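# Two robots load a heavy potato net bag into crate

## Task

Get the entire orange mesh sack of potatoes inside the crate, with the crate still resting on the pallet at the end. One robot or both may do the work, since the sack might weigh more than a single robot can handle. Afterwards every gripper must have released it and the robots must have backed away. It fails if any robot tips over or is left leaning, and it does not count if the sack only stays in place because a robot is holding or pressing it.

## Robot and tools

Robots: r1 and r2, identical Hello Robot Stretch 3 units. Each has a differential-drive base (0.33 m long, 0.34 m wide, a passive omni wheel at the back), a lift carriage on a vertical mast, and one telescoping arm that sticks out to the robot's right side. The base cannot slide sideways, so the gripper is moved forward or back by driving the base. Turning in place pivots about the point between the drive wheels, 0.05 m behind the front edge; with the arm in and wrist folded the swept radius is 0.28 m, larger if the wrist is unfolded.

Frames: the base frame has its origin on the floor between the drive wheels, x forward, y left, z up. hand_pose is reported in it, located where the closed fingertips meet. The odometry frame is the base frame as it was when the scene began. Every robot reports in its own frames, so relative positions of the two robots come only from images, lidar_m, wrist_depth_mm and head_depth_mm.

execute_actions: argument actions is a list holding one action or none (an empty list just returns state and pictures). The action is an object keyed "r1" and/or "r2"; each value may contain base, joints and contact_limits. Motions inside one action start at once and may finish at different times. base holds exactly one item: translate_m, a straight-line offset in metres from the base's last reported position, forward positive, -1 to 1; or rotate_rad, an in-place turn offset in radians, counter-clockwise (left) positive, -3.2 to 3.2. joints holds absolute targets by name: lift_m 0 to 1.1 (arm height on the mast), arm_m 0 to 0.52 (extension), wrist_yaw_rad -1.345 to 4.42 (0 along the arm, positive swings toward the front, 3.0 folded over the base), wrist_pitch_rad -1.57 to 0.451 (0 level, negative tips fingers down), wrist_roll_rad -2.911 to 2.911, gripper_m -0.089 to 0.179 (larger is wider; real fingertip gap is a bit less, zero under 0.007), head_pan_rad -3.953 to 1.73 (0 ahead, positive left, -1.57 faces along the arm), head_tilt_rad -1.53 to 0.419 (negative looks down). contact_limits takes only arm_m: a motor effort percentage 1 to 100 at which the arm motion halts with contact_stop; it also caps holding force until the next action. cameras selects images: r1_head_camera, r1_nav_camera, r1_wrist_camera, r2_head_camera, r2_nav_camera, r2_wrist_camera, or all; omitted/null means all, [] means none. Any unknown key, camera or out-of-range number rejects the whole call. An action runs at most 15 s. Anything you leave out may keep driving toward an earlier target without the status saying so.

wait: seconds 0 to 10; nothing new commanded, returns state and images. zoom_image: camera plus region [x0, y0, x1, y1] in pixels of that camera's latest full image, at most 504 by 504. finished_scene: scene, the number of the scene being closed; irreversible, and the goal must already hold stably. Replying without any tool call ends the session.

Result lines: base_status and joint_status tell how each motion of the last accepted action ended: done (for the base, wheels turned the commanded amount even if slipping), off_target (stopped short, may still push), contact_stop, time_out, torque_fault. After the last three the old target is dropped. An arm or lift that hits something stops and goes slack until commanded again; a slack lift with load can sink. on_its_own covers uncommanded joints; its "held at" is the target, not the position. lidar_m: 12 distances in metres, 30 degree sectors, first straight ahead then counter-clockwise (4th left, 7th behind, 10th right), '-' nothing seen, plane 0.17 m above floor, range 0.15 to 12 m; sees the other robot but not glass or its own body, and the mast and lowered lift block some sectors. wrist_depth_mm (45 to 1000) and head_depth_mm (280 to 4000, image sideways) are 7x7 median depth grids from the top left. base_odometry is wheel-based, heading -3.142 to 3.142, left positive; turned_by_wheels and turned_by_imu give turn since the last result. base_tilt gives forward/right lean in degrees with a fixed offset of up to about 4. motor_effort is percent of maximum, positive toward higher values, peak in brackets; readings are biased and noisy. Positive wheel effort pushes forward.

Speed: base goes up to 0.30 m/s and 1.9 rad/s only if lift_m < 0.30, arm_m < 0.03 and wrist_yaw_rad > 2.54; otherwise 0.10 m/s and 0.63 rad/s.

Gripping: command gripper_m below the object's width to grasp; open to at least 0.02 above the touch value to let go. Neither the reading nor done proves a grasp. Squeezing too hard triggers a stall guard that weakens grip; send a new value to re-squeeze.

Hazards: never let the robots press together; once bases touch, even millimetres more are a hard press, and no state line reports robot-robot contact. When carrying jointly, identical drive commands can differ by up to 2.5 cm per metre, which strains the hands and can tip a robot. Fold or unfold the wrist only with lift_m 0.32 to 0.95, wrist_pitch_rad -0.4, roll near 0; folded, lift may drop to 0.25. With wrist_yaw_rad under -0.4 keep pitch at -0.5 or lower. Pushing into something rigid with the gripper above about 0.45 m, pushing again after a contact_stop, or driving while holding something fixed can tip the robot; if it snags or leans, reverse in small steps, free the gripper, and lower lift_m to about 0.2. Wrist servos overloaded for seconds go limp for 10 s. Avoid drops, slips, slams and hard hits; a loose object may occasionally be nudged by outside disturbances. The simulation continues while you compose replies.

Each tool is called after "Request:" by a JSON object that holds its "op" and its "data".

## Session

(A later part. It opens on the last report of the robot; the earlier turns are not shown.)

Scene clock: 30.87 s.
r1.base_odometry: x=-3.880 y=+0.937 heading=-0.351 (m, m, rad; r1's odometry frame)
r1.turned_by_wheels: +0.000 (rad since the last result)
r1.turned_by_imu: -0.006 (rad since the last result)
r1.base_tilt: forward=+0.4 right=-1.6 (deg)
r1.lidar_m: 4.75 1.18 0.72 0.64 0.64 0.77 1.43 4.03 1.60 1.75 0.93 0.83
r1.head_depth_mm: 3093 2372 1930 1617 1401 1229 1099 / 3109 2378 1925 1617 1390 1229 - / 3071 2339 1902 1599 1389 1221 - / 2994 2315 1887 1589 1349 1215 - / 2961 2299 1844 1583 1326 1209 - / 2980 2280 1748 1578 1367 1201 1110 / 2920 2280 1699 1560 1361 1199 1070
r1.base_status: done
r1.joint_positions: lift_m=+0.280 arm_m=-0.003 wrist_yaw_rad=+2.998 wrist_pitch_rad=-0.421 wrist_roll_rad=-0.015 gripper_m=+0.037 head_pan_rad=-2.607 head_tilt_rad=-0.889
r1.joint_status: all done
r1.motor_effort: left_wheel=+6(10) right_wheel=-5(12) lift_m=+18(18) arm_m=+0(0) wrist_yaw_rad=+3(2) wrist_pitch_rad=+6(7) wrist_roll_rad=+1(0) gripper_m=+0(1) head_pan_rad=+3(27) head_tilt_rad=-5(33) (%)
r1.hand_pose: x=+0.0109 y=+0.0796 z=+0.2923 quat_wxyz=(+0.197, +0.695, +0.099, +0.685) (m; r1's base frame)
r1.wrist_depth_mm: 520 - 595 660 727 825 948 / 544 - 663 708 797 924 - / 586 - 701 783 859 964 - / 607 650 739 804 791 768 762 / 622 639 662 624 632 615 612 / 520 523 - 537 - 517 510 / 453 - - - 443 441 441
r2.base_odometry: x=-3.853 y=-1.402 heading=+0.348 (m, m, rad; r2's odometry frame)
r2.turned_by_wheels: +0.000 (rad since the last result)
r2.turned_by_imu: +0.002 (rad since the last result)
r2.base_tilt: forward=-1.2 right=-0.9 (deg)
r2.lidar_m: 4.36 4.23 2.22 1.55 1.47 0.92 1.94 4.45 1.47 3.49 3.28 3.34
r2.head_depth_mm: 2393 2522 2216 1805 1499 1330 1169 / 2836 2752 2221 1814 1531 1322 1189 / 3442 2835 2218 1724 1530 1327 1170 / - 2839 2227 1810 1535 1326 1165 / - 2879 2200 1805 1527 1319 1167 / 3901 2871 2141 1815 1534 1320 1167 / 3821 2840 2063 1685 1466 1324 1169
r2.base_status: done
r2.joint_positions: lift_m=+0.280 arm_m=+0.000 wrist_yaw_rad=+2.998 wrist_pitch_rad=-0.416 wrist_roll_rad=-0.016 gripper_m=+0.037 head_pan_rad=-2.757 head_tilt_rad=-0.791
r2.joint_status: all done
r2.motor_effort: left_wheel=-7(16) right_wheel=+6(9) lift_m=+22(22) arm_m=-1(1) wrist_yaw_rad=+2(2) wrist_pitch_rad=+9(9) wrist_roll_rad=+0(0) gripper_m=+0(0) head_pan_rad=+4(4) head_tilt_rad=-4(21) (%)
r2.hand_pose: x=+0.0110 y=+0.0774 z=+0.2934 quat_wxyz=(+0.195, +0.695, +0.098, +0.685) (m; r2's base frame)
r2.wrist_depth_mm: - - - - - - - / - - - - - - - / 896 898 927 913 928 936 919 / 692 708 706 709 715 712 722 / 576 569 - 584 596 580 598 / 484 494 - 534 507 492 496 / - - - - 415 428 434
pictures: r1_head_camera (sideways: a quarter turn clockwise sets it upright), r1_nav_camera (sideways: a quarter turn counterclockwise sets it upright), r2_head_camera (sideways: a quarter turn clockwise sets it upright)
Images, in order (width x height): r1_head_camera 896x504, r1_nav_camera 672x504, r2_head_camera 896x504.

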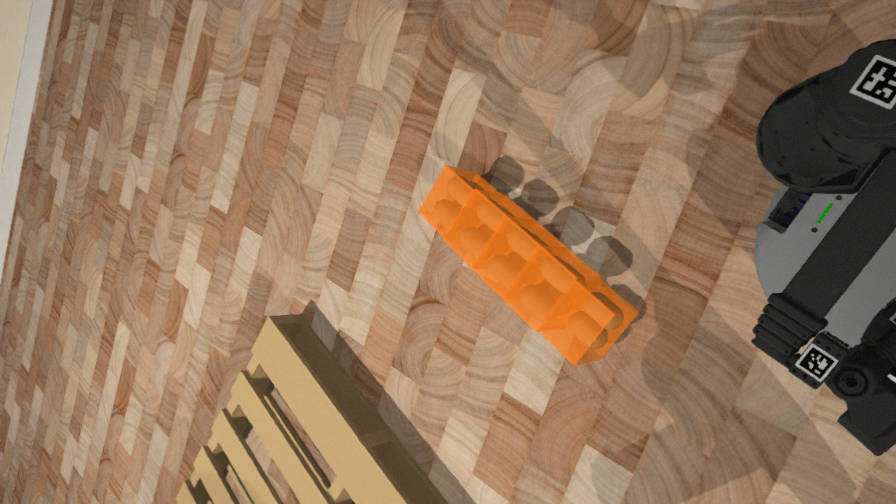

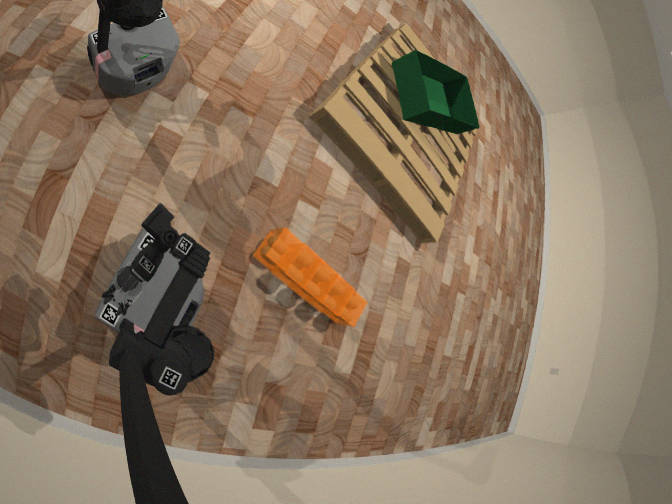

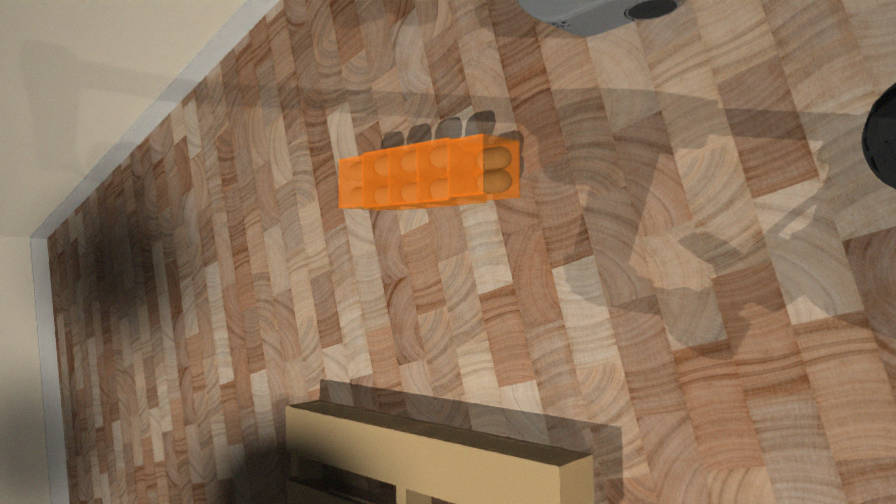

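Request:
{"op": "execute_actions", "data": {"actions": [{"r1":{"base":{"translate_m":-0.705},"joints":{"head_pan_rad":-1.57,"head_tilt_rad":-0.9}},"r2":{"base":{"translate_m":-0.705}}}], "cameras": ["r2_head_camera"]}}

Request:
{"op": "execute_actions", "data": {"actions": [{"r1":{"base":{"translate_m":-0.67}},"r2":{"base":{"rotate_rad":-1.21},"joints":{"lift_m":0.45,"head_pan_rad":-1.0,"head_tilt_rad":-0.9}}}], "cameras": ["r1_head_camera","r2_head_camera","r2_nav_camera"]}}

Scene clock: 35.80 s.
r1.base_odometry: x=-4.542 y=+1.179 heading=-0.350 (m, m, rad; r1's odometry frame)
r1.turned_by_wheels: +0.000 (rad since the last result)
r1.turned_by_imu: -0.004 (rad since the last result)
r1.base_tilt: forward=+0.5 right=-1.6 (deg)
r1.lidar_m: 5.45 0.91 0.55 0.49 0.50 0.59 1.09 3.33 3.96 1.45 4.29 0.74
r1.head_depth_mm: 3150 2379 1892 1570 1400 1222 1096 / 3100 2147 1839 1542 1394 1224 1095 / 3092 1998 1764 1564 1388 1176 - / 3053 1992 1747 1543 1379 1160 - / 2996 1908 1780 1538 1377 1162 1079 / 2989 2268 1761 1555 1368 1165 1074 / 2949 2284 1864 1570 1354 1185 1077
r1.base_status: done
r1.joint_positions: lift_m=+0.280 arm_m=-0.003 wrist_yaw_rad=+2.998 wrist_pitch_rad=-0.421 wrist_roll_rad=-0.015 gripper_m=+0.037 head_pan_rad=-1.577 head_tilt_rad=-0.889
r1.joint_status: all done
r1.motor_effort: left_wheel=+6(13) right_wheel=-5(11) lift_m=+18(18) arm_m=+0(0) wrist_yaw_rad=+3(2) wrist_pitch_rad=+7(7) wrist_roll_rad=+0(1) gripper_m=-1(0) head_pan_rad=+4(43) head_tilt_rad=-6(7) (%)
r1.hand_pose: x=+0.0109 y=+0.0796 z=+0.2923 quat_wxyz=(+0.197, +0.695, +0.099, +0.685) (m; r1's base frame)
r1.wrist_depth_mm: 401 - 474 515 584 656 733 / 423 - 503 562 631 721 839 / 454 - 560 606 691 807 911 / 492 511 596 647 736 793 784 / 513 552 632 625 635 619 624 / 523 520 - 537 - 520 514 / 451 - - - 444 442 443
r2.base_odometry: x=-4.516 y=-1.643 heading=+0.348 (m, m, rad; r2's odometry frame)
r2.turned_by_wheels: +0.000 (rad since the last result)
r2.turned_by_imu: +0.001 (rad since the last result)
r2.base_tilt: forward=-1.2 right=-0.9 (deg)
r2.lidar_m: 4.84 4.80 1.64 1.13 1.07 0.95 0.79 3.24 1.66 1.20 3.65 3.76
r2.head_depth_mm: 1726 1836 1926 1200 1298 1324 1171 / 2053 2220 2146 1686 1285 1330 1189 / 2555 2619 2221 1817 1493 1330 1178 / 3346 2835 2234 1807 1428 1251 1150 / 3578 2854 2203 1811 1537 1294 1167 / 3409 2826 2190 1809 1528 1328 1168 / 3437 2818 2212 1811 1528 1323 1170
r2.base_status: done
r2.joint_positions: lift_m=+0.280 arm_m=+0.000 wrist_yaw_rad=+2.998 wrist_pitch_rad=-0.416 wrist_roll_rad=-0.016 gripper_m=+0.037 head_pan_rad=-2.757 head_tilt_rad=-0.791
r2.joint_status: not commanded
r2.motor_effort: left_wheel=-7(16) right_wheel=+5(8) lift_m=+22(22) arm_m=-1(1) wrist_yaw_rad=+1(2) wrist_pitch_rad=+9(9) wrist_roll_rad=+0(0) gripper_m=+0(0) head_pan_rad=+5(5) head_tilt_rad=-5(5) (%)
r2.hand_pose: x=+0.0110 y=+0.0774 z=+0.2934 quat_wxyz=(+0.195, +0.695, +0.098, +0.685) (m; r2's base frame)
r2.wrist_depth_mm: 787 - - - - - - / 820 - - - - - - / 853 917 945 923 919 933 971 / 716 697 705 704 724 718 738 / 573 570 - 589 608 579 588 / 481 492 - 530 510 497 494 / - - - - 413 428 429
pictures: r2_head_camera (sideways: a quarter turn clockwise sets it upright)
Images, in order (width x height): r2_head_camera 896x504.

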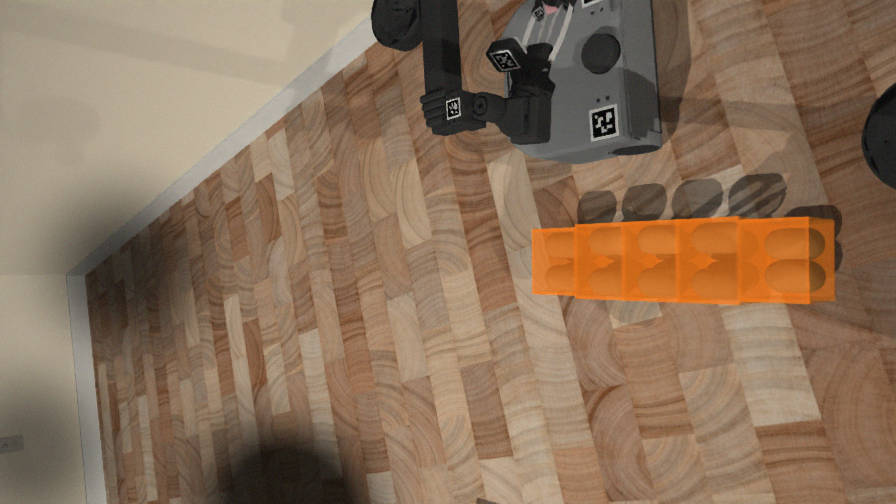

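Scene clock: 39.73 s.
r1.base_odometry: x=-5.171 y=+1.409 heading=-0.350 (m, m, rad; r1's odometry frame)
r1.turned_by_wheels: +0.000 (rad since the last result)
r1.turned_by_imu: -0.004 (rad since the last result)
r1.base_tilt: forward=+0.3 right=-1.5 (deg)
r1.lidar_m: 1.55 0.65 0.40 0.35 0.35 0.42 0.77 2.67 3.18 1.77 1.63 1.42
r1.head_depth_mm: 3125 2399 1938 1624 1395 1223 1093 / 3077 2371 1923 1618 1394 1224 1090 / 3108 2338 1917 1604 1383 1213 - / 3006 2260 1893 1594 1374 1213 - / 2976 2092 1758 1543 1375 1212 1074 / 2986 1937 1775 1530 1362 1208 1073 / 2928 1954 1726 1536 1362 1192 1073
r1.base_status: done
r1.joint_positions: lift_m=+0.280 arm_m=-0.003 wrist_yaw_rad=+2.998 wrist_pitch_rad=-0.421 wrist_roll_rad=-0.015 gripper_m=+0.037 head_pan_rad=-1.577 head_tilt_rad=-0.889
r1.joint_status: not commanded
r1.motor_effort: left_wheel=+6(11) right_wheel=-5(11) lift_m=+18(18) arm_m=+0(0) wrist_yaw_rad=+3(3) wrist_pitch_rad=+7(7) wrist_roll_rad=+0(1) gripper_m=+0(0) head_pan_rad=+3(3) head_tilt_rad=-7(6) (%)
r1.hand_pose: x=+0.0109 y=+0.0796 z=+0.2923 quat_wxyz=(+0.197, +0.695, +0.099, +0.685) (m; r1's base frame)
r1.wrist_depth_mm: 292 - 347 380 425 476 547 / 310 - 374 413 466 524 604 / 333 - 408 443 515 584 687 / 354 378 440 489 565 639 754 / 380 415 479 528 595 612 620 / 408 442 - 534 - 517 522 / 428 - - - 441 441 440
r2.base_odometry: x=-4.516 y=-1.643 heading=-0.862 (m, m, rad; r2's odometry frame)
r2.turned_by_wheels: -1.210 (rad since the last result)
r2.turned_by_imu: -1.197 (rad since the last result)
r2.base_tilt: forward=-1.2 right=-0.9 (deg)
r2.lidar_m: 1.36 3.67 4.33 4.81 2.02 1.22 1.07 1.07 1.25 1.44 3.90 1.20
r2.head_depth_mm: 3049 2359 1953 1660 1363 1257 1145 / 3032 2351 1949 1649 1445 1213 1150 / 3013 2364 1949 1662 1437 1273 1177 / 3005 2369 1946 1659 1437 1268 1143 / 3016 2357 1801 1582 1423 1272 1138 / 2960 2367 1851 1517 1409 1262 1131 / 2980 2351 1812 1540 1335 1263 1133
r2.base_status: done
r2.joint_positions: lift_m=+0.450 arm_m=+0.000 wrist_yaw_rad=+2.998 wrist_pitch_rad=-0.416 wrist_roll_rad=-0.016 gripper_m=+0.037 head_pan_rad=-1.007 head_tilt_rad=-0.890
r2.joint_status: all done
r2.motor_effort: left_wheel=+6(14) right_wheel=-5(10) lift_m=+32(33) arm_m=-1(1) wrist_yaw_rad=+2(1) wrist_pitch_rad=+9(9) wrist_roll_rad=+0(0) gripper_m=+0(0) head_pan_rad=+4(55) head_tilt_rad=-5(16) (%)
r2.hand_pose: x=+0.0110 y=+0.0774 z=+0.4629 quat_wxyz=(+0.195, +0.695, +0.098, +0.685) (m; r2's base frame)
r2.wrist_depth_mm: - - - - - - - / - - - - - - - / - - - - - - - / 991 978 - - - - - / 807 825 - 846 837 808 836 / 684 687 - 702 723 697 680 / 592 595 - 594 590 610 608
pictures: r1_head_camera (sideways: a quarter turn clockwise sets it upright), r2_head_camera (sideways: a quarter turn clockwise sets it upright), r2_nav_camera (sideways: a quarter turn counterclockwise sets it upright)
Images, in order (width x height): r1_head_camera 896x504, r2_head_camera 896x504, r2_nav_camera 672x504.

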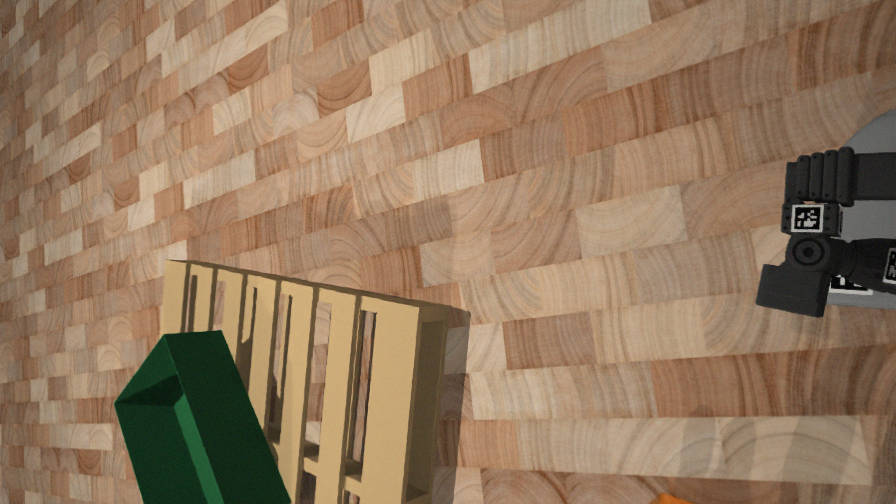

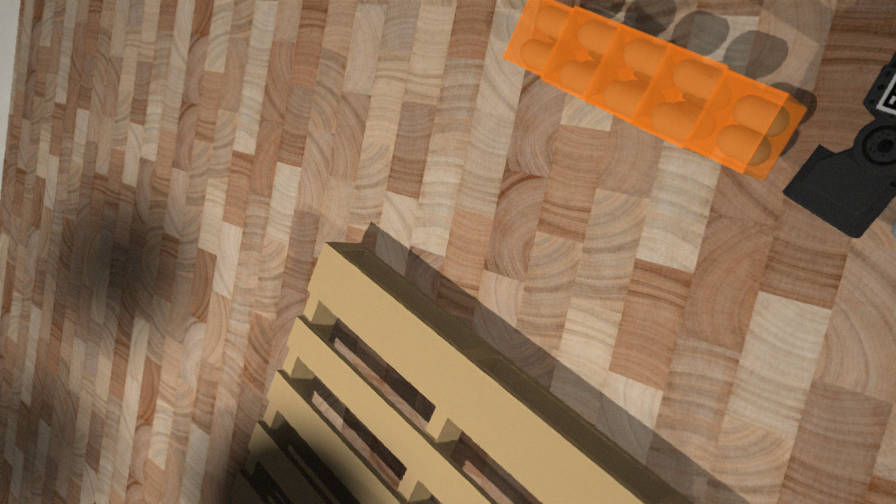

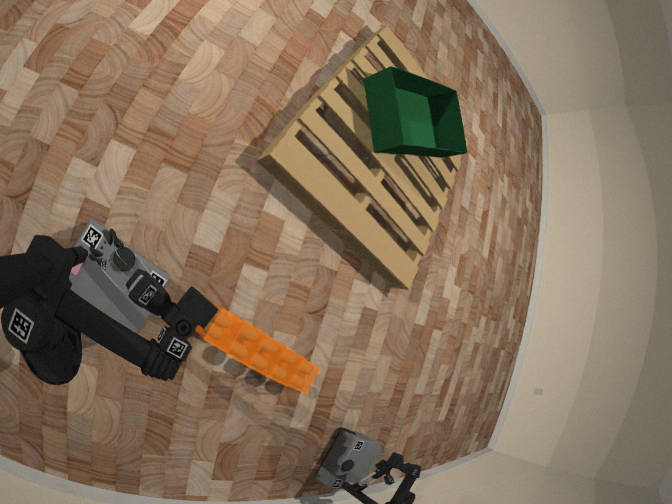

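Request:
{"op": "zoom_image", "data": {"camera": "r2_head_camera", "region": [300, 200, 804, 504]}}

Region (300, 200, 804, 504) of r2_head_camera's 896x504 image, scaled by 1.000; it fills the top 304 rows of this view, and the rest is white.

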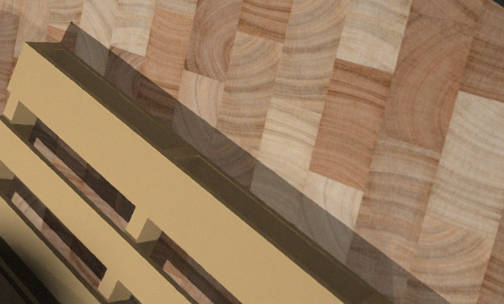

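Request:
{"op": "execute_actions", "data": {"actions": [{"r1":{"base":{"rotate_rad":1.51},"joints":{"head_pan_rad":-2.9,"head_tilt_rad":-0.8}},"r2":{"joints":{"wrist_yaw_rad":0.0,"arm_m":0.1,"gripper_m":0.179,"head_pan_rad":-0.25,"head_tilt_rad":-0.8}}}], "cameras": ["r1_head_camera","r2_head_camera"]}}

Scene clock: 43.13 s.
r1.base_odometry: x=-5.171 y=+1.409 heading=+1.160 (m, m, rad; r1's odometry frame)
r1.turned_by_wheels: +1.510 (rad since the last result)
r1.turned_by_imu: +1.521 (rad since the last result)
r1.base_tilt: forward=+0.4 right=-1.6 (deg)
r1.lidar_m: 0.35 0.35 0.41 0.70 2.66 3.09 1.82 1.63 1.43 1.42 0.71 0.41
r1.head_depth_mm: 3677 2857 2173 1744 1476 1268 1111 / 3579 2786 2155 1734 1461 1257 1135 / 3659 2808 1988 1699 1456 1252 - / 3588 2753 1932 1603 1445 1253 1135 / 3650 2196 1858 1629 1435 1243 1127 / 3618 2697 1872 1616 1428 1236 1106 / 3566 2667 1928 1642 1426 1185 1084
r1.base_status: done
r1.joint_positions: lift_m=+0.280 arm_m=-0.003 wrist_yaw_rad=+2.998 wrist_pitch_rad=-0.421 wrist_roll_rad=-0.015 gripper_m=+0.037 head_pan_rad=-2.893 head_tilt_rad=-0.803
r1.joint_status: all done
r1.motor_effort: left_wheel=-6(13) right_wheel=+5(13) lift_m=+18(18) arm_m=+0(0) wrist_yaw_rad=+3(2) wrist_pitch_rad=+7(7) wrist_roll_rad=+1(1) gripper_m=+0(1) head_pan_rad=-3(43) head_tilt_rad=+2(16) (%)
r1.hand_pose: x=+0.0109 y=+0.0795 z=+0.2923 quat_wxyz=(+0.197, +0.695, +0.099, +0.685) (m; r1's base frame)
r1.wrist_depth_mm: - - - 832 525 382 305 / - - - 853 544 404 316 / - - - 932 588 418 324 / 799 782 768 794 613 437 335 / 632 637 664 642 573 449 348 / 524 523 - 544 - 466 361 / 450 - - - 442 436 363
r2.base_odometry: x=-4.516 y=-1.643 heading=-0.862 (m, m, rad; r2's odometry frame)
r2.turned_by_wheels: +0.000 (rad since the last result)
r2.turned_by_imu: +0.001 (rad since the last result)
r2.base_tilt: forward=-1.2 right=-0.7 (deg)
r2.lidar_m: 1.36 3.65 4.32 4.80 2.03 1.22 1.07 1.07 1.25 1.55 3.89 1.20
r2.head_depth_mm: 3863 2798 2033 1702 1436 1319 1166 / 3969 2772 1943 1646 1421 1322 1165 / 3824 2800 1965 1617 1395 1313 1167 / 3821 2782 1809 1680 1416 1323 1167 / 3693 2795 2029 1701 1511 1315 1163 / 3482 2765 2152 1781 1506 1308 1162 / 3328 2760 2179 1790 1515 1315 1165
r2.base_status: not commanded
r2.joint_positions: lift_m=+0.450 arm_m=+0.100 wrist_yaw_rad=+0.003 wrist_pitch_rad=-0.416 wrist_roll_rad=-0.016 gripper_m=+0.179 head_pan_rad=-0.257 head_tilt_rad=-0.804
r2.joint_status: all done
r2.motor_effort: left_wheel=+6(6) right_wheel=-6(5) lift_m=+31(31) arm_m=+2(3) wrist_yaw_rad=-2(2) wrist_pitch_rad=+9(9) wrist_roll_rad=+0(0) gripper_m=+0(84) head_pan_rad=+6(53) head_tilt_rad=+1(10) (%)
r2.hand_pose: x=-0.0207 y=-0.4693 z=+0.4629 quat_wxyz=(+0.698, +0.149, -0.686, -0.144) (m; r2's base frame)
r2.wrist_depth_mm: - - - - - - 938 / - - - - - - 940 / - - - - - - 942 / 849 - - - - - 948 / 820 809 834 770 818 829 839 / 670 682 711 603 695 702 705 / 572 597 606 509 606 603 -
pictures: r1_head_camera (sideways: a quarter turn clockwise sets it upright), r2_head_camera (sideways: a quarter turn clockwise sets it upright)
Images, in order (width x height): r1_head_camera 896x504, r2_head_camera 896x504.

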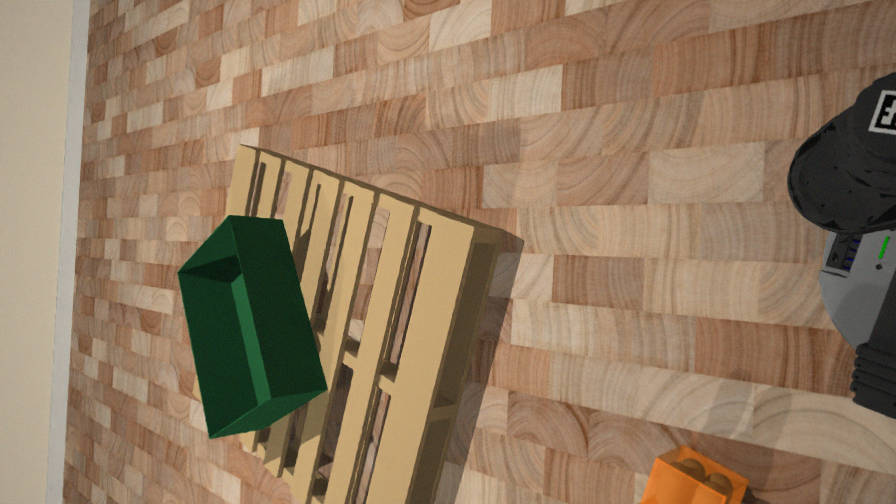

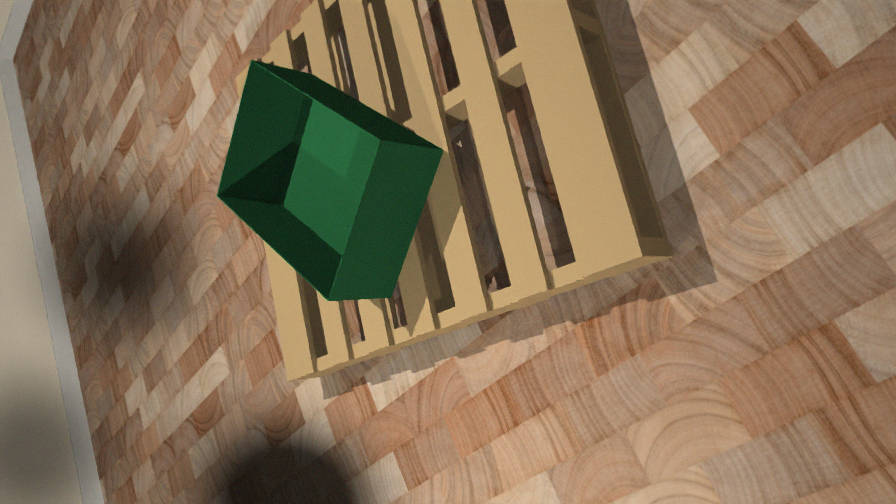

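Request:
{"op": "execute_actions", "data": {"actions": [{"r1":{"base":{"translate_m":-0.34},"joints":{"lift_m":0.45,"head_pan_rad":-1.57,"head_tilt_rad":-1.0}},"r2":{"base":{"rotate_rad":0.025},"joints":{"wrist_pitch_rad":-1.57,"arm_m":0.31,"lift_m":0.40,"head_pan_rad":-1.57,"head_tilt_rad":-1.0}}}], "cameras": ["r1_head_camera","r2_wrist_camera"]}}

Scene clock: 48.30 s.
r1.base_odometry: x=-5.307 y=+1.097 heading=+1.160 (m, m, rad; r1's odometry frame)
r1.turned_by_wheels: +0.000 (rad since the last result)
r1.turned_by_imu: -0.002 (rad since the last result)
r1.base_tilt: forward=+0.3 right=-1.6 (deg)
r1.lidar_m: 0.68 0.68 0.78 1.35 2.57 2.97 1.54 1.34 4.72 1.38 1.39 0.79
r1.head_depth_mm: 2466 2028 1732 1505 1340 1206 1086 / 2454 2023 1726 1505 1332 1200 1091 / 2436 2004 1709 1490 1325 1236 - / 1301 1097 1606 1409 1275 1227 - / 2216 1989 1638 1485 1309 1180 1067 / 2387 1979 1692 1478 1303 1173 1066 / 2345 1957 1684 1461 1304 1177 1062
r1.base_status: done
r1.joint_positions: lift_m=+0.450 arm_m=-0.003 wrist_yaw_rad=+2.998 wrist_pitch_rad=-0.421 wrist_roll_rad=-0.015 gripper_m=+0.037 head_pan_rad=-1.577 head_tilt_rad=-0.988
r1.joint_status: all done
r1.motor_effort: left_wheel=-5(15) right_wheel=+4(8) lift_m=+27(34) arm_m=+0(0) wrist_yaw_rad=+3(3) wrist_pitch_rad=+6(7) wrist_roll_rad=+0(0) gripper_m=+0(0) head_pan_rad=+3(43) head_tilt_rad=-7(29) (%)
r1.hand_pose: x=+0.0108 y=+0.0796 z=+0.4618 quat_wxyz=(+0.197, +0.695, +0.099, +0.685) (m; r1's base frame)
r1.wrist_depth_mm: - - - - 995 723 584 / - - - - - 766 599 / - - - - - 786 617 / - - - - - 820 639 / 891 910 931 881 884 826 657 / 746 736 - 727 - 740 663 / 630 622 626 633 629 622 629
r2.base_odometry: x=-4.516 y=-1.643 heading=-0.836 (m, m, rad; r2's odometry frame)
r2.turned_by_wheels: +0.025 (rad since the last result)
r2.turned_by_imu: +0.026 (rad since the last result)
r2.base_tilt: forward=-1.2 right=-0.8 (deg)
r2.lidar_m: 3.66 3.66 4.36 4.79 1.94 1.20 1.07 1.07 1.27 1.37 3.90 1.20
r2.head_depth_mm: 1791 1911 1761 1560 1377 1243 1127 / 2177 2032 1738 1549 1371 1241 1154 / 2395 2026 1748 1558 1391 1225 - / 2214 1950 1677 1465 1271 1228 - / 2219 1748 1661 1526 1346 1223 1119 / 2402 2024 1736 1524 1358 1224 1120 / 2368 1996 1740 1517 1355 1220 1119
r2.base_status: done
r2.joint_positions: lift_m=+0.400 arm_m=+0.310 wrist_yaw_rad=+0.002 wrist_pitch_rad=-1.542 wrist_roll_rad=-0.016 gripper_m=+0.179 head_pan_rad=-1.563 head_tilt_rad=-0.988
r2.joint_status: all done
joint sent to its limit — the command would take r2.wrist_pitch_rad past its lower limit, so that joint was sent only as far as its limit.
r2.motor_effort: left_wheel=+2(6) right_wheel=-2(2) lift_m=+22(30) arm_m=+2(3) wrist_yaw_rad=-1(2) wrist_pitch_rad=-4(8) wrist_roll_rad=+0(0) gripper_m=+1(0) head_pan_rad=-5(55) head_tilt_rad=-6(21) (%)
r2.hand_pose: x=-0.0217 y=-0.4378 z=+0.2821 quat_wxyz=(+0.512, +0.497, -0.502, -0.489) (m; r2's base frame)
r2.wrist_depth_mm: 415 406 408 357 403 407 394 / 430 424 422 315 320 409 411 / 434 432 431 386 425 423 418 / 439 447 451 382 429 435 432 / 452 451 455 447 455 437 441 / 468 471 470 460 468 454 454 / 489 496 487 477 474 471 -
pictures: r1_head_camera (sideways: a quarter turn clockwise sets it upright), r2_wrist_camera
Images, in order (width x height): r1_head_camera 896x504, r2_wrist_camera 644x364.

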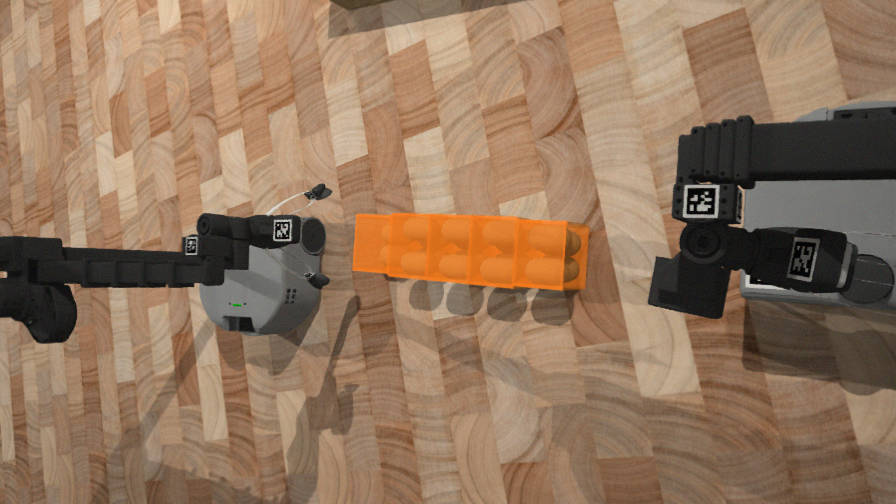

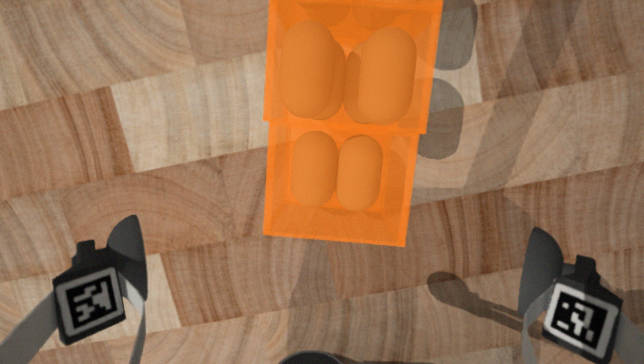

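Request:
{"op": "execute_actions", "data": {"actions": [{"r1":{"base":{"rotate_rad":-0.012},"joints":{"wrist_yaw_rad":0.0,"arm_m":0.2,"gripper_m":0.179}},"r2":{"base":{"translate_m":-0.005},"joints":{"wrist_roll_rad":0.04,"arm_m":0.305,"lift_m":0.30}}}], "cameras": ["r2_wrist_camera"]}}

Request:
{"op": "execute_actions", "data": {"actions": [{"r1":{"base":{"translate_m":0.025},"joints":{"wrist_pitch_rad":-1.57,"arm_m":0.40,"lift_m":0.38}}}], "cameras": ["r1_wrist_camera"]}}

Scene clock: 51.50 s.
r1.base_odometry: x=-5.307 y=+1.097 heading=+1.147 (m, m, rad; r1's odometry frame)
r1.turned_by_wheels: -0.012 (rad since the last result)
r1.turned_by_imu: -0.012 (rad since the last result)
r1.base_tilt: forward=+0.4 right=-1.6 (deg)
r1.lidar_m: 0.68 0.68 0.78 1.33 2.57 2.94 4.10 1.34 4.69 1.38 1.42 0.80
r1.head_depth_mm: 2495 2043 1750 1514 1327 1198 1087 / 2460 2016 1731 1507 1324 1195 1096 / 2452 2019 1712 1521 - 1198 - / 2274 1716 1605 1410 1278 1205 - / 2199 1927 1637 1477 1312 1175 1071 / 2377 1981 1690 1469 1304 1171 1064 / 2370 1964 1677 1468 1301 1173 1064
r1.base_status: done
r1.joint_positions: lift_m=+0.450 arm_m=+0.200 wrist_yaw_rad=+0.003 wrist_pitch_rad=-0.421 wrist_roll_rad=-0.015 gripper_m=+0.179 head_pan_rad=-1.577 head_tilt_rad=-0.988
r1.joint_status: all done
r1.motor_effort: left_wheel=-4(4) right_wheel=+3(4) lift_m=+27(27) arm_m=+5(4) wrist_yaw_rad=-2(4) wrist_pitch_rad=+7(7) wrist_roll_rad=+1(1) gripper_m=+0(94) head_pan_rad=+3(4) head_tilt_rad=-7(7) (%)
r1.hand_pose: x=-0.0208 y=-0.5687 z=+0.4618 quat_wxyz=(+0.697, +0.150, -0.686, -0.146) (m; r1's base frame)
r1.wrist_depth_mm: - - 886 - - - - / - - - 524 - - - / - - - - - - - / - - - 952 - - 898 / 914 953 872 877 867 899 823 / 760 741 739 617 729 724 728 / - 630 630 519 623 619 603
r2.base_odometry: x=-4.519 y=-1.639 heading=-0.836 (m, m, rad; r2's odometry frame)
r2.turned_by_wheels: +0.000 (rad since the last result)
r2.turned_by_imu: +0.001 (rad since the last result)
r2.base_tilt: forward=-1.0 right=-0.8 (deg)
r2.lidar_m: 3.67 3.70 4.39 4.80 1.94 1.19 1.06 1.06 1.27 1.37 3.91 1.20
r2.head_depth_mm: 1797 1904 1750 1548 1374 1239 1128 / 2156 2037 1750 1540 1373 1231 1154 / 2368 2018 1746 1539 1378 1248 - / 2421 1766 1674 1491 1274 1231 - / 1191 1731 1658 1525 1346 1226 1121 / 2337 2024 1742 1514 1359 1218 1115 / 2410 1995 1717 1527 1356 1221 1115
r2.base_status: done
r2.joint_positions: lift_m=+0.300 arm_m=+0.305 wrist_yaw_rad=+0.002 wrist_pitch_rad=-1.543 wrist_roll_rad=+0.034 gripper_m=+0.179 head_pan_rad=-1.563 head_tilt_rad=-0.988
r2.joint_status: all done
r2.motor_effort: left_wheel=+2(5) right_wheel=-3(6) lift_m=+21(21) arm_m=-4(4) wrist_yaw_rad=-1(1) wrist_pitch_rad=-4(4) wrist_roll_rad=+3(4) gripper_m=+0(1) head_pan_rad=-5(5) head_tilt_rad=-5(6) (%)
r2.hand_pose: x=-0.0217 y=-0.4333 z=+0.1821 quat_wxyz=(+0.499, +0.485, -0.515, -0.501) (m; r2's base frame)
r2.wrist_depth_mm: 315 315 311 222 210 309 307 / 325 322 321 230 217 319 315 / 338 331 330 289 328 326 320 / 342 342 342 281 332 333 331 / 355 350 350 348 345 344 340 / 365 369 359 360 352 352 343 / 376 372 370 365 364 365 -
pictures: r2_wrist_camera
Images, in order (width x height): r2_wrist_camera 644x364.

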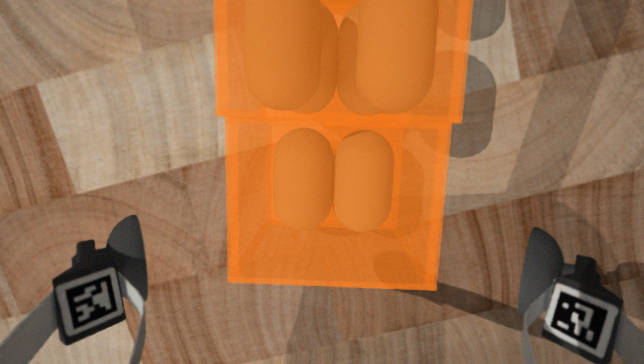

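Scene clock: 54.20 s.
r1.base_odometry: x=-5.297 y=+1.120 heading=+1.147 (m, m, rad; r1's odometry frame)
r1.turned_by_wheels: +0.000 (rad since the last result)
r1.turned_by_imu: +0.000 (rad since the last result)
r1.base_tilt: forward=+0.4 right=-1.6 (deg)
r1.lidar_m: 0.66 0.66 0.75 1.28 2.58 2.95 4.12 1.36 4.69 1.38 1.37 0.77
r1.head_depth_mm: 2462 2038 1728 1512 1335 1196 1083 / 2437 2023 1729 1501 1327 1194 1097 / 2433 2004 1699 1471 1323 1195 - / 2215 1582 1610 1416 1278 1198 - / 2318 1988 1641 1474 1315 1185 1075 / 2395 1974 1685 1469 1306 1172 1066 / 2356 1972 1678 1465 1300 1170 1060
r1.base_status: done
r1.joint_positions: lift_m=+0.380 arm_m=+0.400 wrist_yaw_rad=+0.001 wrist_pitch_rad=-1.564 wrist_roll_rad=-0.015 gripper_m=+0.179 head_pan_rad=-1.577 head_tilt_rad=-0.988
r1.joint_status: all done
r1.motor_effort: left_wheel=-4(5) right_wheel=+3(8) lift_m=+18(22) arm_m=+4(5) wrist_yaw_rad=-1(2) wrist_pitch_rad=-2(6) wrist_roll_rad=+0(0) gripper_m=+0(1) head_pan_rad=+3(4) head_tilt_rad=-7(7) (%)
r1.hand_pose: x=-0.0217 y=-0.5224 z=+0.2626 quat_wxyz=(+0.506, +0.502, -0.497, -0.494) (m; r1's base frame)
r1.wrist_depth_mm: 393 399 402 347 400 407 407 / 398 403 405 301 412 410 417 / 408 407 415 324 417 422 424 / 415 419 422 312 429 433 436 / 421 425 427 434 437 435 440 / 434 434 434 439 446 450 453 / - 450 444 449 452 458 460
r2.base_odometry: x=-4.519 y=-1.639 heading=-0.836 (m, m, rad; r2's odometry frame)
r2.turned_by_wheels: +0.000 (rad since the last result)
r2.turned_by_imu: +0.001 (rad since the last result)
r2.base_tilt: forward=-0.9 right=-0.9 (deg)
r2.lidar_m: 3.66 3.69 4.38 4.79 1.94 1.19 1.06 1.06 1.27 1.36 3.89 1.21
r2.head_depth_mm: 1801 1912 1750 1539 1379 1239 1126 / 2133 2018 1755 1536 1361 1238 1157 / 2385 2033 1751 1542 1384 1243 - / 2372 1775 1638 1477 1275 1233 - / 1334 1657 1658 1532 1349 1224 1120 / 2409 2017 1721 1521 1359 1224 1119 / 2366 2006 1727 1513 1360 1225 1122
r2.base_status: not commanded
r2.joint_positions: lift_m=+0.300 arm_m=+0.305 wrist_yaw_rad=+0.002 wrist_pitch_rad=-1.543 wrist_roll_rad=+0.034 gripper_m=+0.179 head_pan_rad=-1.563 head_tilt_rad=-0.988
r2.joint_status: not commanded
r2.motor_effort: left_wheel=+2(2) right_wheel=-2(2) lift_m=+21(21) arm_m=-4(4) wrist_yaw_rad=-2(1) wrist_pitch_rad=-4(4) wrist_roll_rad=+2(3) gripper_m=+0(0) head_pan_rad=-5(4) head_tilt_rad=-6(6) (%)
r2.hand_pose: x=-0.0217 y=-0.4333 z=+0.1821 quat_wxyz=(+0.499, +0.485, -0.515, -0.501) (m; r2's base frame)
r2.wrist_depth_mm: 321 316 312 222 208 307 306 / 325 327 320 229 217 319 310 / 336 331 329 289 329 325 322 / 346 344 338 280 329 333 331 / 356 348 353 345 343 343 344 / 363 363 357 356 356 350 347 / 374 371 370 367 364 363 -
pictures: r1_wrist_camera
Images, in order (width x height): r1_wrist_camera 644x364.

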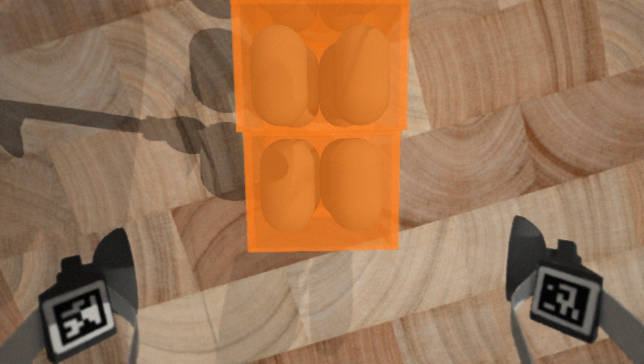

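Request:
{"op": "execute_actions", "data": {"actions": [{"r1":{"base":{"translate_m":-0.004},"joints":{"lift_m":0.275}},"r2":{"joints":{"lift_m":0.25}}}], "cameras": ["r1_wrist_camera","r2_wrist_camera"]}}

Scene clock: 56.27 s.
r1.base_odometry: x=-5.299 y=+1.116 heading=+1.147 (m, m, rad; r1's odometry frame)
r1.turned_by_wheels: +0.000 (rad since the last result)
r1.turned_by_imu: +0.000 (rad since the last result)
r1.base_tilt: forward=+0.4 right=-1.6 (deg)
r1.lidar_m: 0.66 0.66 0.76 1.28 2.57 2.96 4.11 1.35 4.72 0.97 1.37 0.77
r1.head_depth_mm: 2459 2041 1729 1511 1333 1196 1083 / 2428 2013 1726 1494 1331 1194 1098 / 2444 2016 1705 1533 1334 1200 - / 2319 1645 1323 1449 1277 1197 - / 2388 1930 1642 1480 1314 1181 1067 / 2376 1965 1694 1472 1303 1178 1066 / 2340 1960 1683 1464 1301 1166 1064
r1.base_status: done
r1.joint_positions: lift_m=+0.275 arm_m=+0.400 wrist_yaw_rad=+0.001 wrist_pitch_rad=-1.564 wrist_roll_rad=-0.015 gripper_m=+0.179 head_pan_rad=-1.577 head_tilt_rad=-0.988
r1.joint_status: all done
r1.motor_effort: left_wheel=-4(9) right_wheel=+3(5) lift_m=+18(17) arm_m=+4(4) wrist_yaw_rad=-2(1) wrist_pitch_rad=-2(2) wrist_roll_rad=+1(1) gripper_m=+0(0) head_pan_rad=+3(4) head_tilt_rad=-7(7) (%)
r1.hand_pose: x=-0.0217 y=-0.5224 z=+0.1576 quat_wxyz=(+0.506, +0.502, -0.497, -0.495) (m; r1's base frame)
r1.wrist_depth_mm: 292 295 193 210 198 305 307 / 299 303 201 214 205 313 312 / 304 307 306 272 312 318 317 / 313 314 216 210 320 323 325 / 318 319 319 212 326 329 329 / 322 327 330 331 334 336 336 / - 335 334 340 343 345 348
r2.base_odometry: x=-4.519 y=-1.639 heading=-0.836 (m, m, rad; r2's odometry frame)
r2.turned_by_wheels: +0.000 (rad since the last result)
r2.turned_by_imu: +0.000 (rad since the last result)
r2.base_tilt: forward=-1.1 right=-0.8 (deg)
r2.lidar_m: 3.66 3.69 4.38 4.80 1.93 1.20 1.06 1.06 1.27 0.86 3.91 1.21
r2.head_depth_mm: 1779 1903 1763 1536 1368 1238 1130 / 2154 2047 1751 1538 1373 1242 1153 / 2374 2034 1739 1538 1369 1248 - / 2294 1757 1613 1444 1266 1226 - / 1426 1701 1648 1527 1350 1226 1116 / 2409 2023 1731 1524 1361 1233 1117 / 2367 2008 1728 1526 1359 1218 1119
r2.base_status: not commanded
r2.joint_positions: lift_m=+0.250 arm_m=+0.305 wrist_yaw_rad=+0.002 wrist_pitch_rad=-1.543 wrist_roll_rad=+0.034 gripper_m=+0.179 head_pan_rad=-1.563 head_tilt_rad=-0.988
r2.joint_status: all done
r2.motor_effort: left_wheel=+2(2) right_wheel=-2(2) lift_m=+22(21) arm_m=-4(4) wrist_yaw_rad=-1(2) wrist_pitch_rad=-4(4) wrist_roll_rad=+2(3) gripper_m=+1(0) head_pan_rad=-5(5) head_tilt_rad=-7(6) (%)
r2.hand_pose: x=-0.0217 y=-0.4333 z=+0.1321 quat_wxyz=(+0.499, +0.485, -0.515, -0.501) (m; r2's base frame)
r2.wrist_depth_mm: 270 268 165 213 160 262 260 / 278 278 271 218 168 270 268 / 283 284 280 276 278 276 277 / 294 292 290 228 281 284 283 / 301 294 298 238 295 290 289 / 307 310 305 303 305 299 296 / 319 317 309 311 309 310 -
pictures: r1_wrist_camera, r2_wrist_camera
Images, in order (width x height): r1_wrist_camera 644x364, r2_wrist_camera 644x364.

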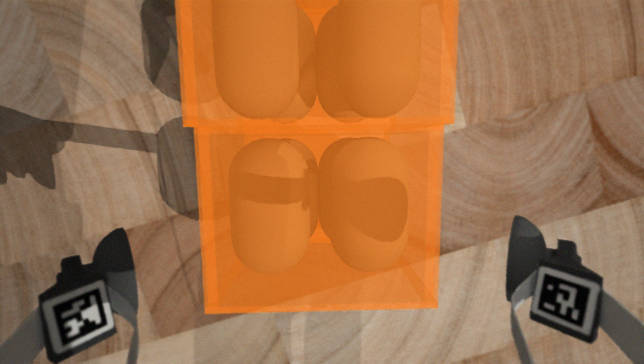

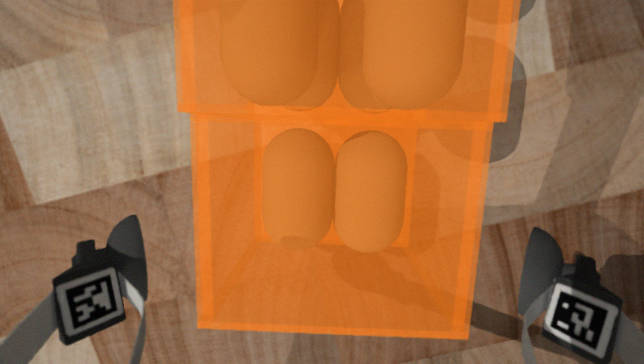

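Request:
{"op": "execute_actions", "data": {"actions": [{"r1":{"joints":{"lift_m":0.208}},"r2":{"joints":{"lift_m":0.208}}}], "cameras": ["r1_wrist_camera","r2_wrist_camera"]}}

Scene clock: 57.80 s.
r1.base_odometry: x=-5.299 y=+1.116 heading=+1.147 (m, m, rad; r1's odometry frame)
r1.turned_by_wheels: +0.000 (rad since the last result)
r1.turned_by_imu: +0.000 (rad since the last result)
r1.base_tilt: forward=+0.3 right=-1.6 (deg)
r1.lidar_m: 0.66 0.66 0.76 1.28 2.58 2.95 4.10 1.36 4.73 1.38 1.38 0.78
r1.head_depth_mm: 2469 2052 1742 1505 1332 1197 1088 / 2464 2021 1726 1495 1330 1196 1095 / 2411 1993 1721 1523 1325 1189 - / 2364 1641 1313 1430 1272 1203 - / 2403 1891 1636 1477 1310 1179 1073 / 2380 1983 1694 1477 1305 1178 1065 / 2346 1958 1675 1468 1304 1171 1065
r1.base_status: not commanded
r1.joint_positions: lift_m=+0.208 arm_m=+0.400 wrist_yaw_rad=+0.001 wrist_pitch_rad=-1.564 wrist_roll_rad=-0.015 gripper_m=+0.179 head_pan_rad=-1.577 head_tilt_rad=-0.988
r1.joint_status: all done
r1.motor_effort: left_wheel=-3(4) right_wheel=+3(3) lift_m=+18(22) arm_m=+4(4) wrist_yaw_rad=-1(0) wrist_pitch_rad=-2(2) wrist_roll_rad=+0(0) gripper_m=+1(1) head_pan_rad=+3(4) head_tilt_rad=-7(7) (%)
r1.hand_pose: x=-0.0217 y=-0.5223 z=+0.0906 quat_wxyz=(+0.506, +0.502, -0.497, -0.495) (m; r1's base frame)
r1.wrist_depth_mm: 231 232 128 182 130 237 242 / 236 238 137 188 139 244 246 / 240 242 242 244 246 249 252 / 244 247 138 150 139 254 256 / 250 250 137 150 139 259 260 / 252 259 141 156 143 264 267 / - 262 264 266 268 270 274
r2.base_odometry: x=-4.519 y=-1.639 heading=-0.836 (m, m, rad; r2's odometry frame)
r2.turned_by_wheels: +0.000 (rad since the last result)
r2.turned_by_imu: +0.000 (rad since the last result)
r2.base_tilt: forward=-1.1 right=-0.6 (deg)
r2.lidar_m: 3.66 3.67 4.38 4.81 1.93 1.20 1.06 1.07 1.27 1.37 3.88 1.20
r2.head_depth_mm: 1789 1911 1752 1543 1370 1233 1125 / 2150 2044 1750 1540 1373 1238 1155 / 2381 2021 1744 1533 1377 1233 - / 2371 1762 1627 1433 - 1229 - / 1526 1659 1635 1514 1348 1227 1118 / 2417 2019 1736 1526 1358 1224 1117 / 2392 2015 1728 1514 1362 1233 1122
r2.base_status: not commanded
r2.joint_positions: lift_m=+0.208 arm_m=+0.305 wrist_yaw_rad=+0.002 wrist_pitch_rad=-1.543 wrist_roll_rad=+0.034 gripper_m=+0.179 head_pan_rad=-1.563 head_tilt_rad=-0.988
r2.joint_status: all done
r2.motor_effort: left_wheel=+2(2) right_wheel=-2(3) lift_m=+22(21) arm_m=-4(4) wrist_yaw_rad=-1(2) wrist_pitch_rad=-4(4) wrist_roll_rad=+3(2) gripper_m=+0(0) head_pan_rad=-4(5) head_tilt_rad=-5(6) (%)
r2.hand_pose: x=-0.0217 y=-0.4332 z=+0.0901 quat_wxyz=(+0.499, +0.485, -0.515, -0.501) (m; r2's base frame)
r2.wrist_depth_mm: 231 229 122 174 122 221 222 / 237 236 137 183 134 230 230 / 243 242 240 235 236 235 234 / 251 248 245 187 189 240 240 / 256 251 253 193 196 246 247 / 264 262 260 257 257 254 254 / 274 269 264 266 264 263 -
pictures: r1_wrist_camera, r2_wrist_camera
Images, in order (width x height): r1_wrist_camera 644x364, r2_wrist_camera 644x364.

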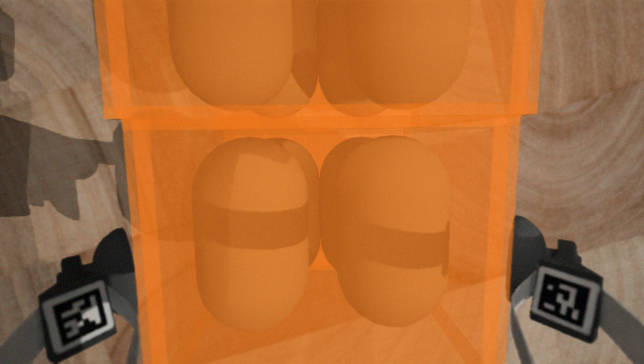

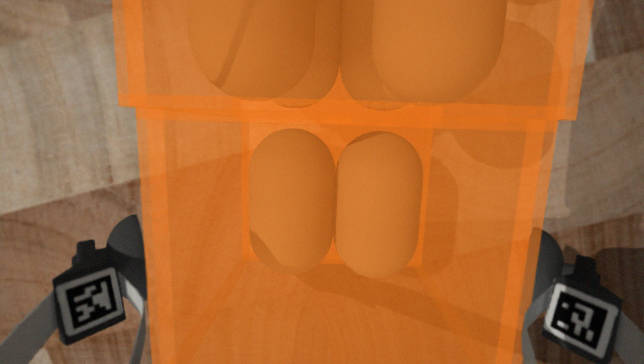

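Request:
{"op": "execute_actions", "data": {"actions": [{"r1":{"joints":{"gripper_m":0.10}},"r2":{"joints":{"gripper_m":0.106}}}], "cameras": ["r1_wrist_camera","r2_wrist_camera"]}}

Scene clock: 59.13 s.
r1.base_odometry: x=-5.299 y=+1.116 heading=+1.147 (m, m, rad; r1's odometry frame)
r1.turned_by_wheels: +0.000 (rad since the last result)
r1.turned_by_imu: +0.000 (rad since the last result)
r1.base_tilt: forward=+0.3 right=-1.7 (deg)
r1.lidar_m: 0.66 0.66 0.76 1.28 2.57 2.95 4.11 1.35 4.71 1.37 1.37 0.77
r1.head_depth_mm: 2472 2038 1740 1512 1343 1201 1084 / 2456 2021 1715 1503 1331 1195 1097 / 2436 2012 1710 1513 1320 1189 - / 2356 1626 1309 1431 1276 1206 - / 2393 1897 1640 1476 1314 1180 1070 / 2398 1980 1694 1474 1311 1172 1068 / 2365 1964 1678 1471 1304 1171 1064
r1.base_status: not commanded
r1.joint_positions: lift_m=+0.208 arm_m=+0.400 wrist_yaw_rad=+0.001 wrist_pitch_rad=-1.569 wrist_roll_rad=-0.015 gripper_m=+0.101 head_pan_rad=-1.577 head_tilt_rad=-0.988
r1.joint_status: all done
r1.motor_effort: left_wheel=-4(4) right_wheel=+3(3) lift_m=+18(18) arm_m=+4(4) wrist_yaw_rad=-1(1) wrist_pitch_rad=-1(1) wrist_roll_rad=+1(0) gripper_m=-20(100) head_pan_rad=+3(3) head_tilt_rad=-7(7) (%)
r1.hand_pose: x=-0.0217 y=-0.5211 z=+0.0907 quat_wxyz=(+0.505, +0.504, -0.496, -0.496) (m; r1's base frame)
r1.wrist_depth_mm: 233 234 129 182 131 240 243 / 237 238 138 190 139 246 247 / 242 242 242 244 247 251 251 / 248 247 138 151 140 254 255 / 252 255 139 152 141 261 260 / 258 - 143 159 145 - 268 / - 266 267 268 271 271 273
r2.base_odometry: x=-4.519 y=-1.639 heading=-0.836 (m, m, rad; r2's odometry frame)
r2.turned_by_wheels: +0.000 (rad since the last result)
r2.turned_by_imu: +0.000 (rad since the last result)
r2.base_tilt: forward=-1.0 right=-0.9 (deg)
r2.lidar_m: 3.67 3.69 4.40 4.79 1.93 1.19 1.06 1.07 1.27 1.37 3.89 1.20
r2.head_depth_mm: 1791 1907 1752 1542 1370 1234 1122 / 2161 2040 1752 1536 1379 1239 1149 / 2413 2038 1753 1532 1372 1237 - / 2364 1767 1621 1435 - 1231 - / 1523 1644 1648 1514 1352 1231 1113 / 2402 2025 1737 1528 1358 1222 1118 / 2404 2015 1737 1517 1356 1224 1115
r2.base_status: not commanded
r2.joint_positions: lift_m=+0.209 arm_m=+0.305 wrist_yaw_rad=+0.002 wrist_pitch_rad=-1.550 wrist_roll_rad=+0.034 gripper_m=+0.107 head_pan_rad=-1.563 head_tilt_rad=-0.988
r2.joint_status: all done
r2.motor_effort: left_wheel=+1(2) right_wheel=+1(2) lift_m=+16(21) arm_m=-4(4) wrist_yaw_rad=-1(1) wrist_pitch_rad=+0(4) wrist_roll_rad=+3(3) gripper_m=-23(97) head_pan_rad=-6(5) head_tilt_rad=-5(5) (%)
r2.hand_pose: x=-0.0217 y=-0.4314 z=+0.0906 quat_wxyz=(+0.497, +0.487, -0.513, -0.503) (m; r2's base frame)
r2.wrist_depth_mm: 232 230 123 175 124 223 224 / 237 236 140 184 135 229 231 / 245 243 242 238 237 236 236 / 251 248 245 188 189 244 241 / 258 258 252 195 199 248 246 / 263 - 262 260 259 258 255 / 274 272 274 265 266 267 262
pictures: r1_wrist_camera, r2_wrist_camera
Images, in order (width x height): r1_wrist_camera 644x364, r2_wrist_camera 644x364.

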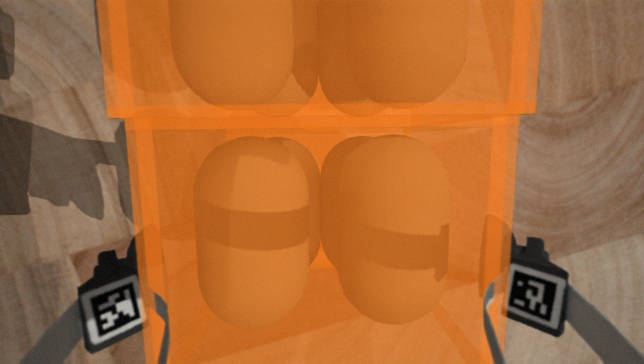

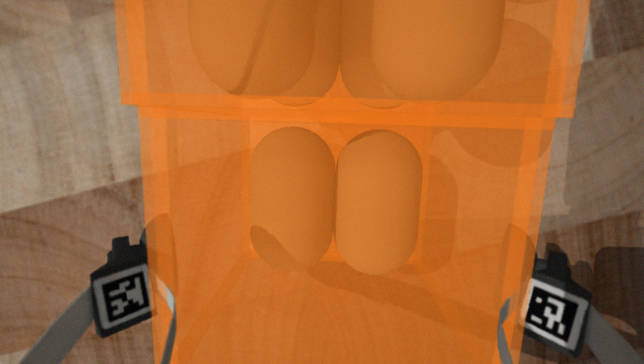

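Request:
{"op": "execute_actions", "data": {"actions": [{"r1":{"joints":{"gripper_m":0.103,"lift_m":0.26,"arm_m":0.412}},"r2":{"joints":{"gripper_m":0.112,"lift_m":0.26,"arm_m":0.317}}}], "cameras": ["r1_wrist_camera","r2_wrist_camera"]}}

Scene clock: 60.50 s.
r1.base_odometry: x=-5.299 y=+1.116 heading=+1.147 (m, m, rad; r1's odometry frame)
r1.turned_by_wheels: +0.000 (rad since the last result)
r1.turned_by_imu: +0.000 (rad since the last result)
r1.base_tilt: forward=+0.4 right=-1.5 (deg)
r1.lidar_m: 0.66 0.66 0.76 1.29 2.57 2.95 4.12 1.36 4.72 1.37 1.38 0.77
r1.head_depth_mm: 2458 2035 1731 1504 1332 1194 1083 / 2440 2012 1721 1501 1329 1188 1094 / 2406 2010 1706 1530 1321 1195 - / 2287 1631 1416 1438 1272 1200 - / 2383 1984 1645 1474 1315 1179 1072 / 2383 1967 1687 1467 1307 1176 1065 / 2362 1959 1665 1461 1297 1174 1060
r1.base_status: not commanded
r1.joint_positions: lift_m=+0.259 arm_m=+0.412 wrist_yaw_rad=+0.001 wrist_pitch_rad=-1.546 wrist_roll_rad=-0.015 gripper_m=+0.104 head_pan_rad=-1.577 head_tilt_rad=-0.988
r1.joint_status: all done
r1.motor_effort: left_wheel=-4(4) right_wheel=+3(3) lift_m=+34(33) arm_m=+3(8) wrist_yaw_rad=-2(1) wrist_pitch_rad=-8(9) wrist_roll_rad=+0(1) gripper_m=-17(19) head_pan_rad=+3(3) head_tilt_rad=-6(7) (%)
r1.hand_pose: x=-0.0217 y=-0.5389 z=+0.1413 quat_wxyz=(+0.510, +0.498, -0.502, -0.490) (m; r1's base frame)
r1.wrist_depth_mm: 282 281 168 192 170 289 292 / 282 288 166 188 168 294 297 / 291 289 230 227 298 300 303 / 296 297 159 171 160 304 308 / 301 301 151 161 153 311 315 / 304 - 148 160 150 - 318 / 312 314 317 319 320 322 324
r2.base_odometry: x=-4.519 y=-1.639 heading=-0.836 (m, m, rad; r2's odometry frame)
r2.turned_by_wheels: +0.000 (rad since the last result)
r2.turned_by_imu: +0.000 (rad since the last result)
r2.base_tilt: forward=-1.2 right=-0.7 (deg)
r2.lidar_m: 3.67 3.69 4.40 4.79 1.93 1.20 1.06 1.07 1.27 0.85 3.91 1.20
r2.head_depth_mm: 1791 1875 1738 1552 1373 1237 1125 / 2159 2033 1760 1541 1367 1234 1155 / 2398 2046 1740 1537 1365 1249 - / 2291 1787 1624 1406 1244 1217 - / 1457 1685 1644 1524 1356 1239 1121 / 2394 2018 1730 1526 1363 1228 1114 / 2401 1995 1724 1522 1346 1225 1109
r2.base_status: not commanded
r2.joint_positions: lift_m=+0.259 arm_m=+0.317 wrist_yaw_rad=+0.001 wrist_pitch_rad=-1.527 wrist_roll_rad=+0.038 gripper_m=+0.113 head_pan_rad=-1.563 head_tilt_rad=-0.988
r2.joint_status: all done
r2.motor_effort: left_wheel=+1(1) right_wheel=-1(2) lift_m=+38(38) arm_m=+1(6) wrist_yaw_rad=-1(2) wrist_pitch_rad=-13(13) wrist_roll_rad=+1(3) gripper_m=-17(22) head_pan_rad=-5(5) head_tilt_rad=-5(6) (%)
r2.hand_pose: x=-0.0217 y=-0.4488 z=+0.1411 quat_wxyz=(+0.501, +0.480, -0.520, -0.498) (m; r2's base frame)
r2.wrist_depth_mm: 278 279 161 217 157 272 271 / 288 287 164 209 159 277 277 / 296 290 291 231 287 285 279 / 302 299 297 210 294 292 289 / 310 308 301 203 298 298 296 / 316 - 308 214 305 308 303 / 323 326 319 322 316 313 309
pictures: r1_wrist_camera, r2_wrist_camera
Images, in order (width x height): r1_wrist_camera 644x364, r2_wrist_camera 644x364.

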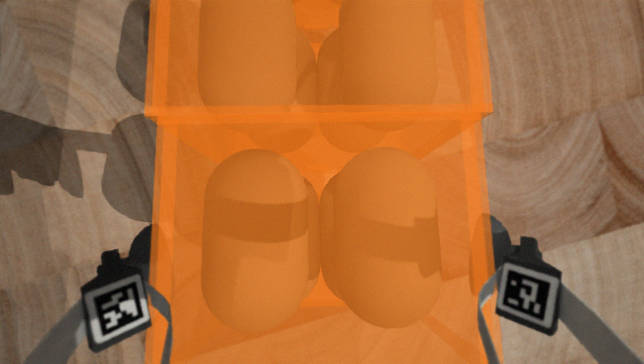

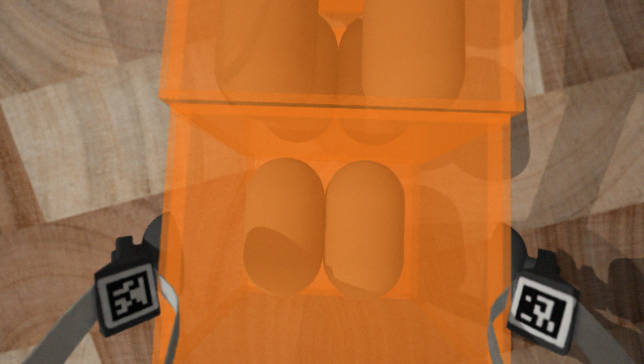

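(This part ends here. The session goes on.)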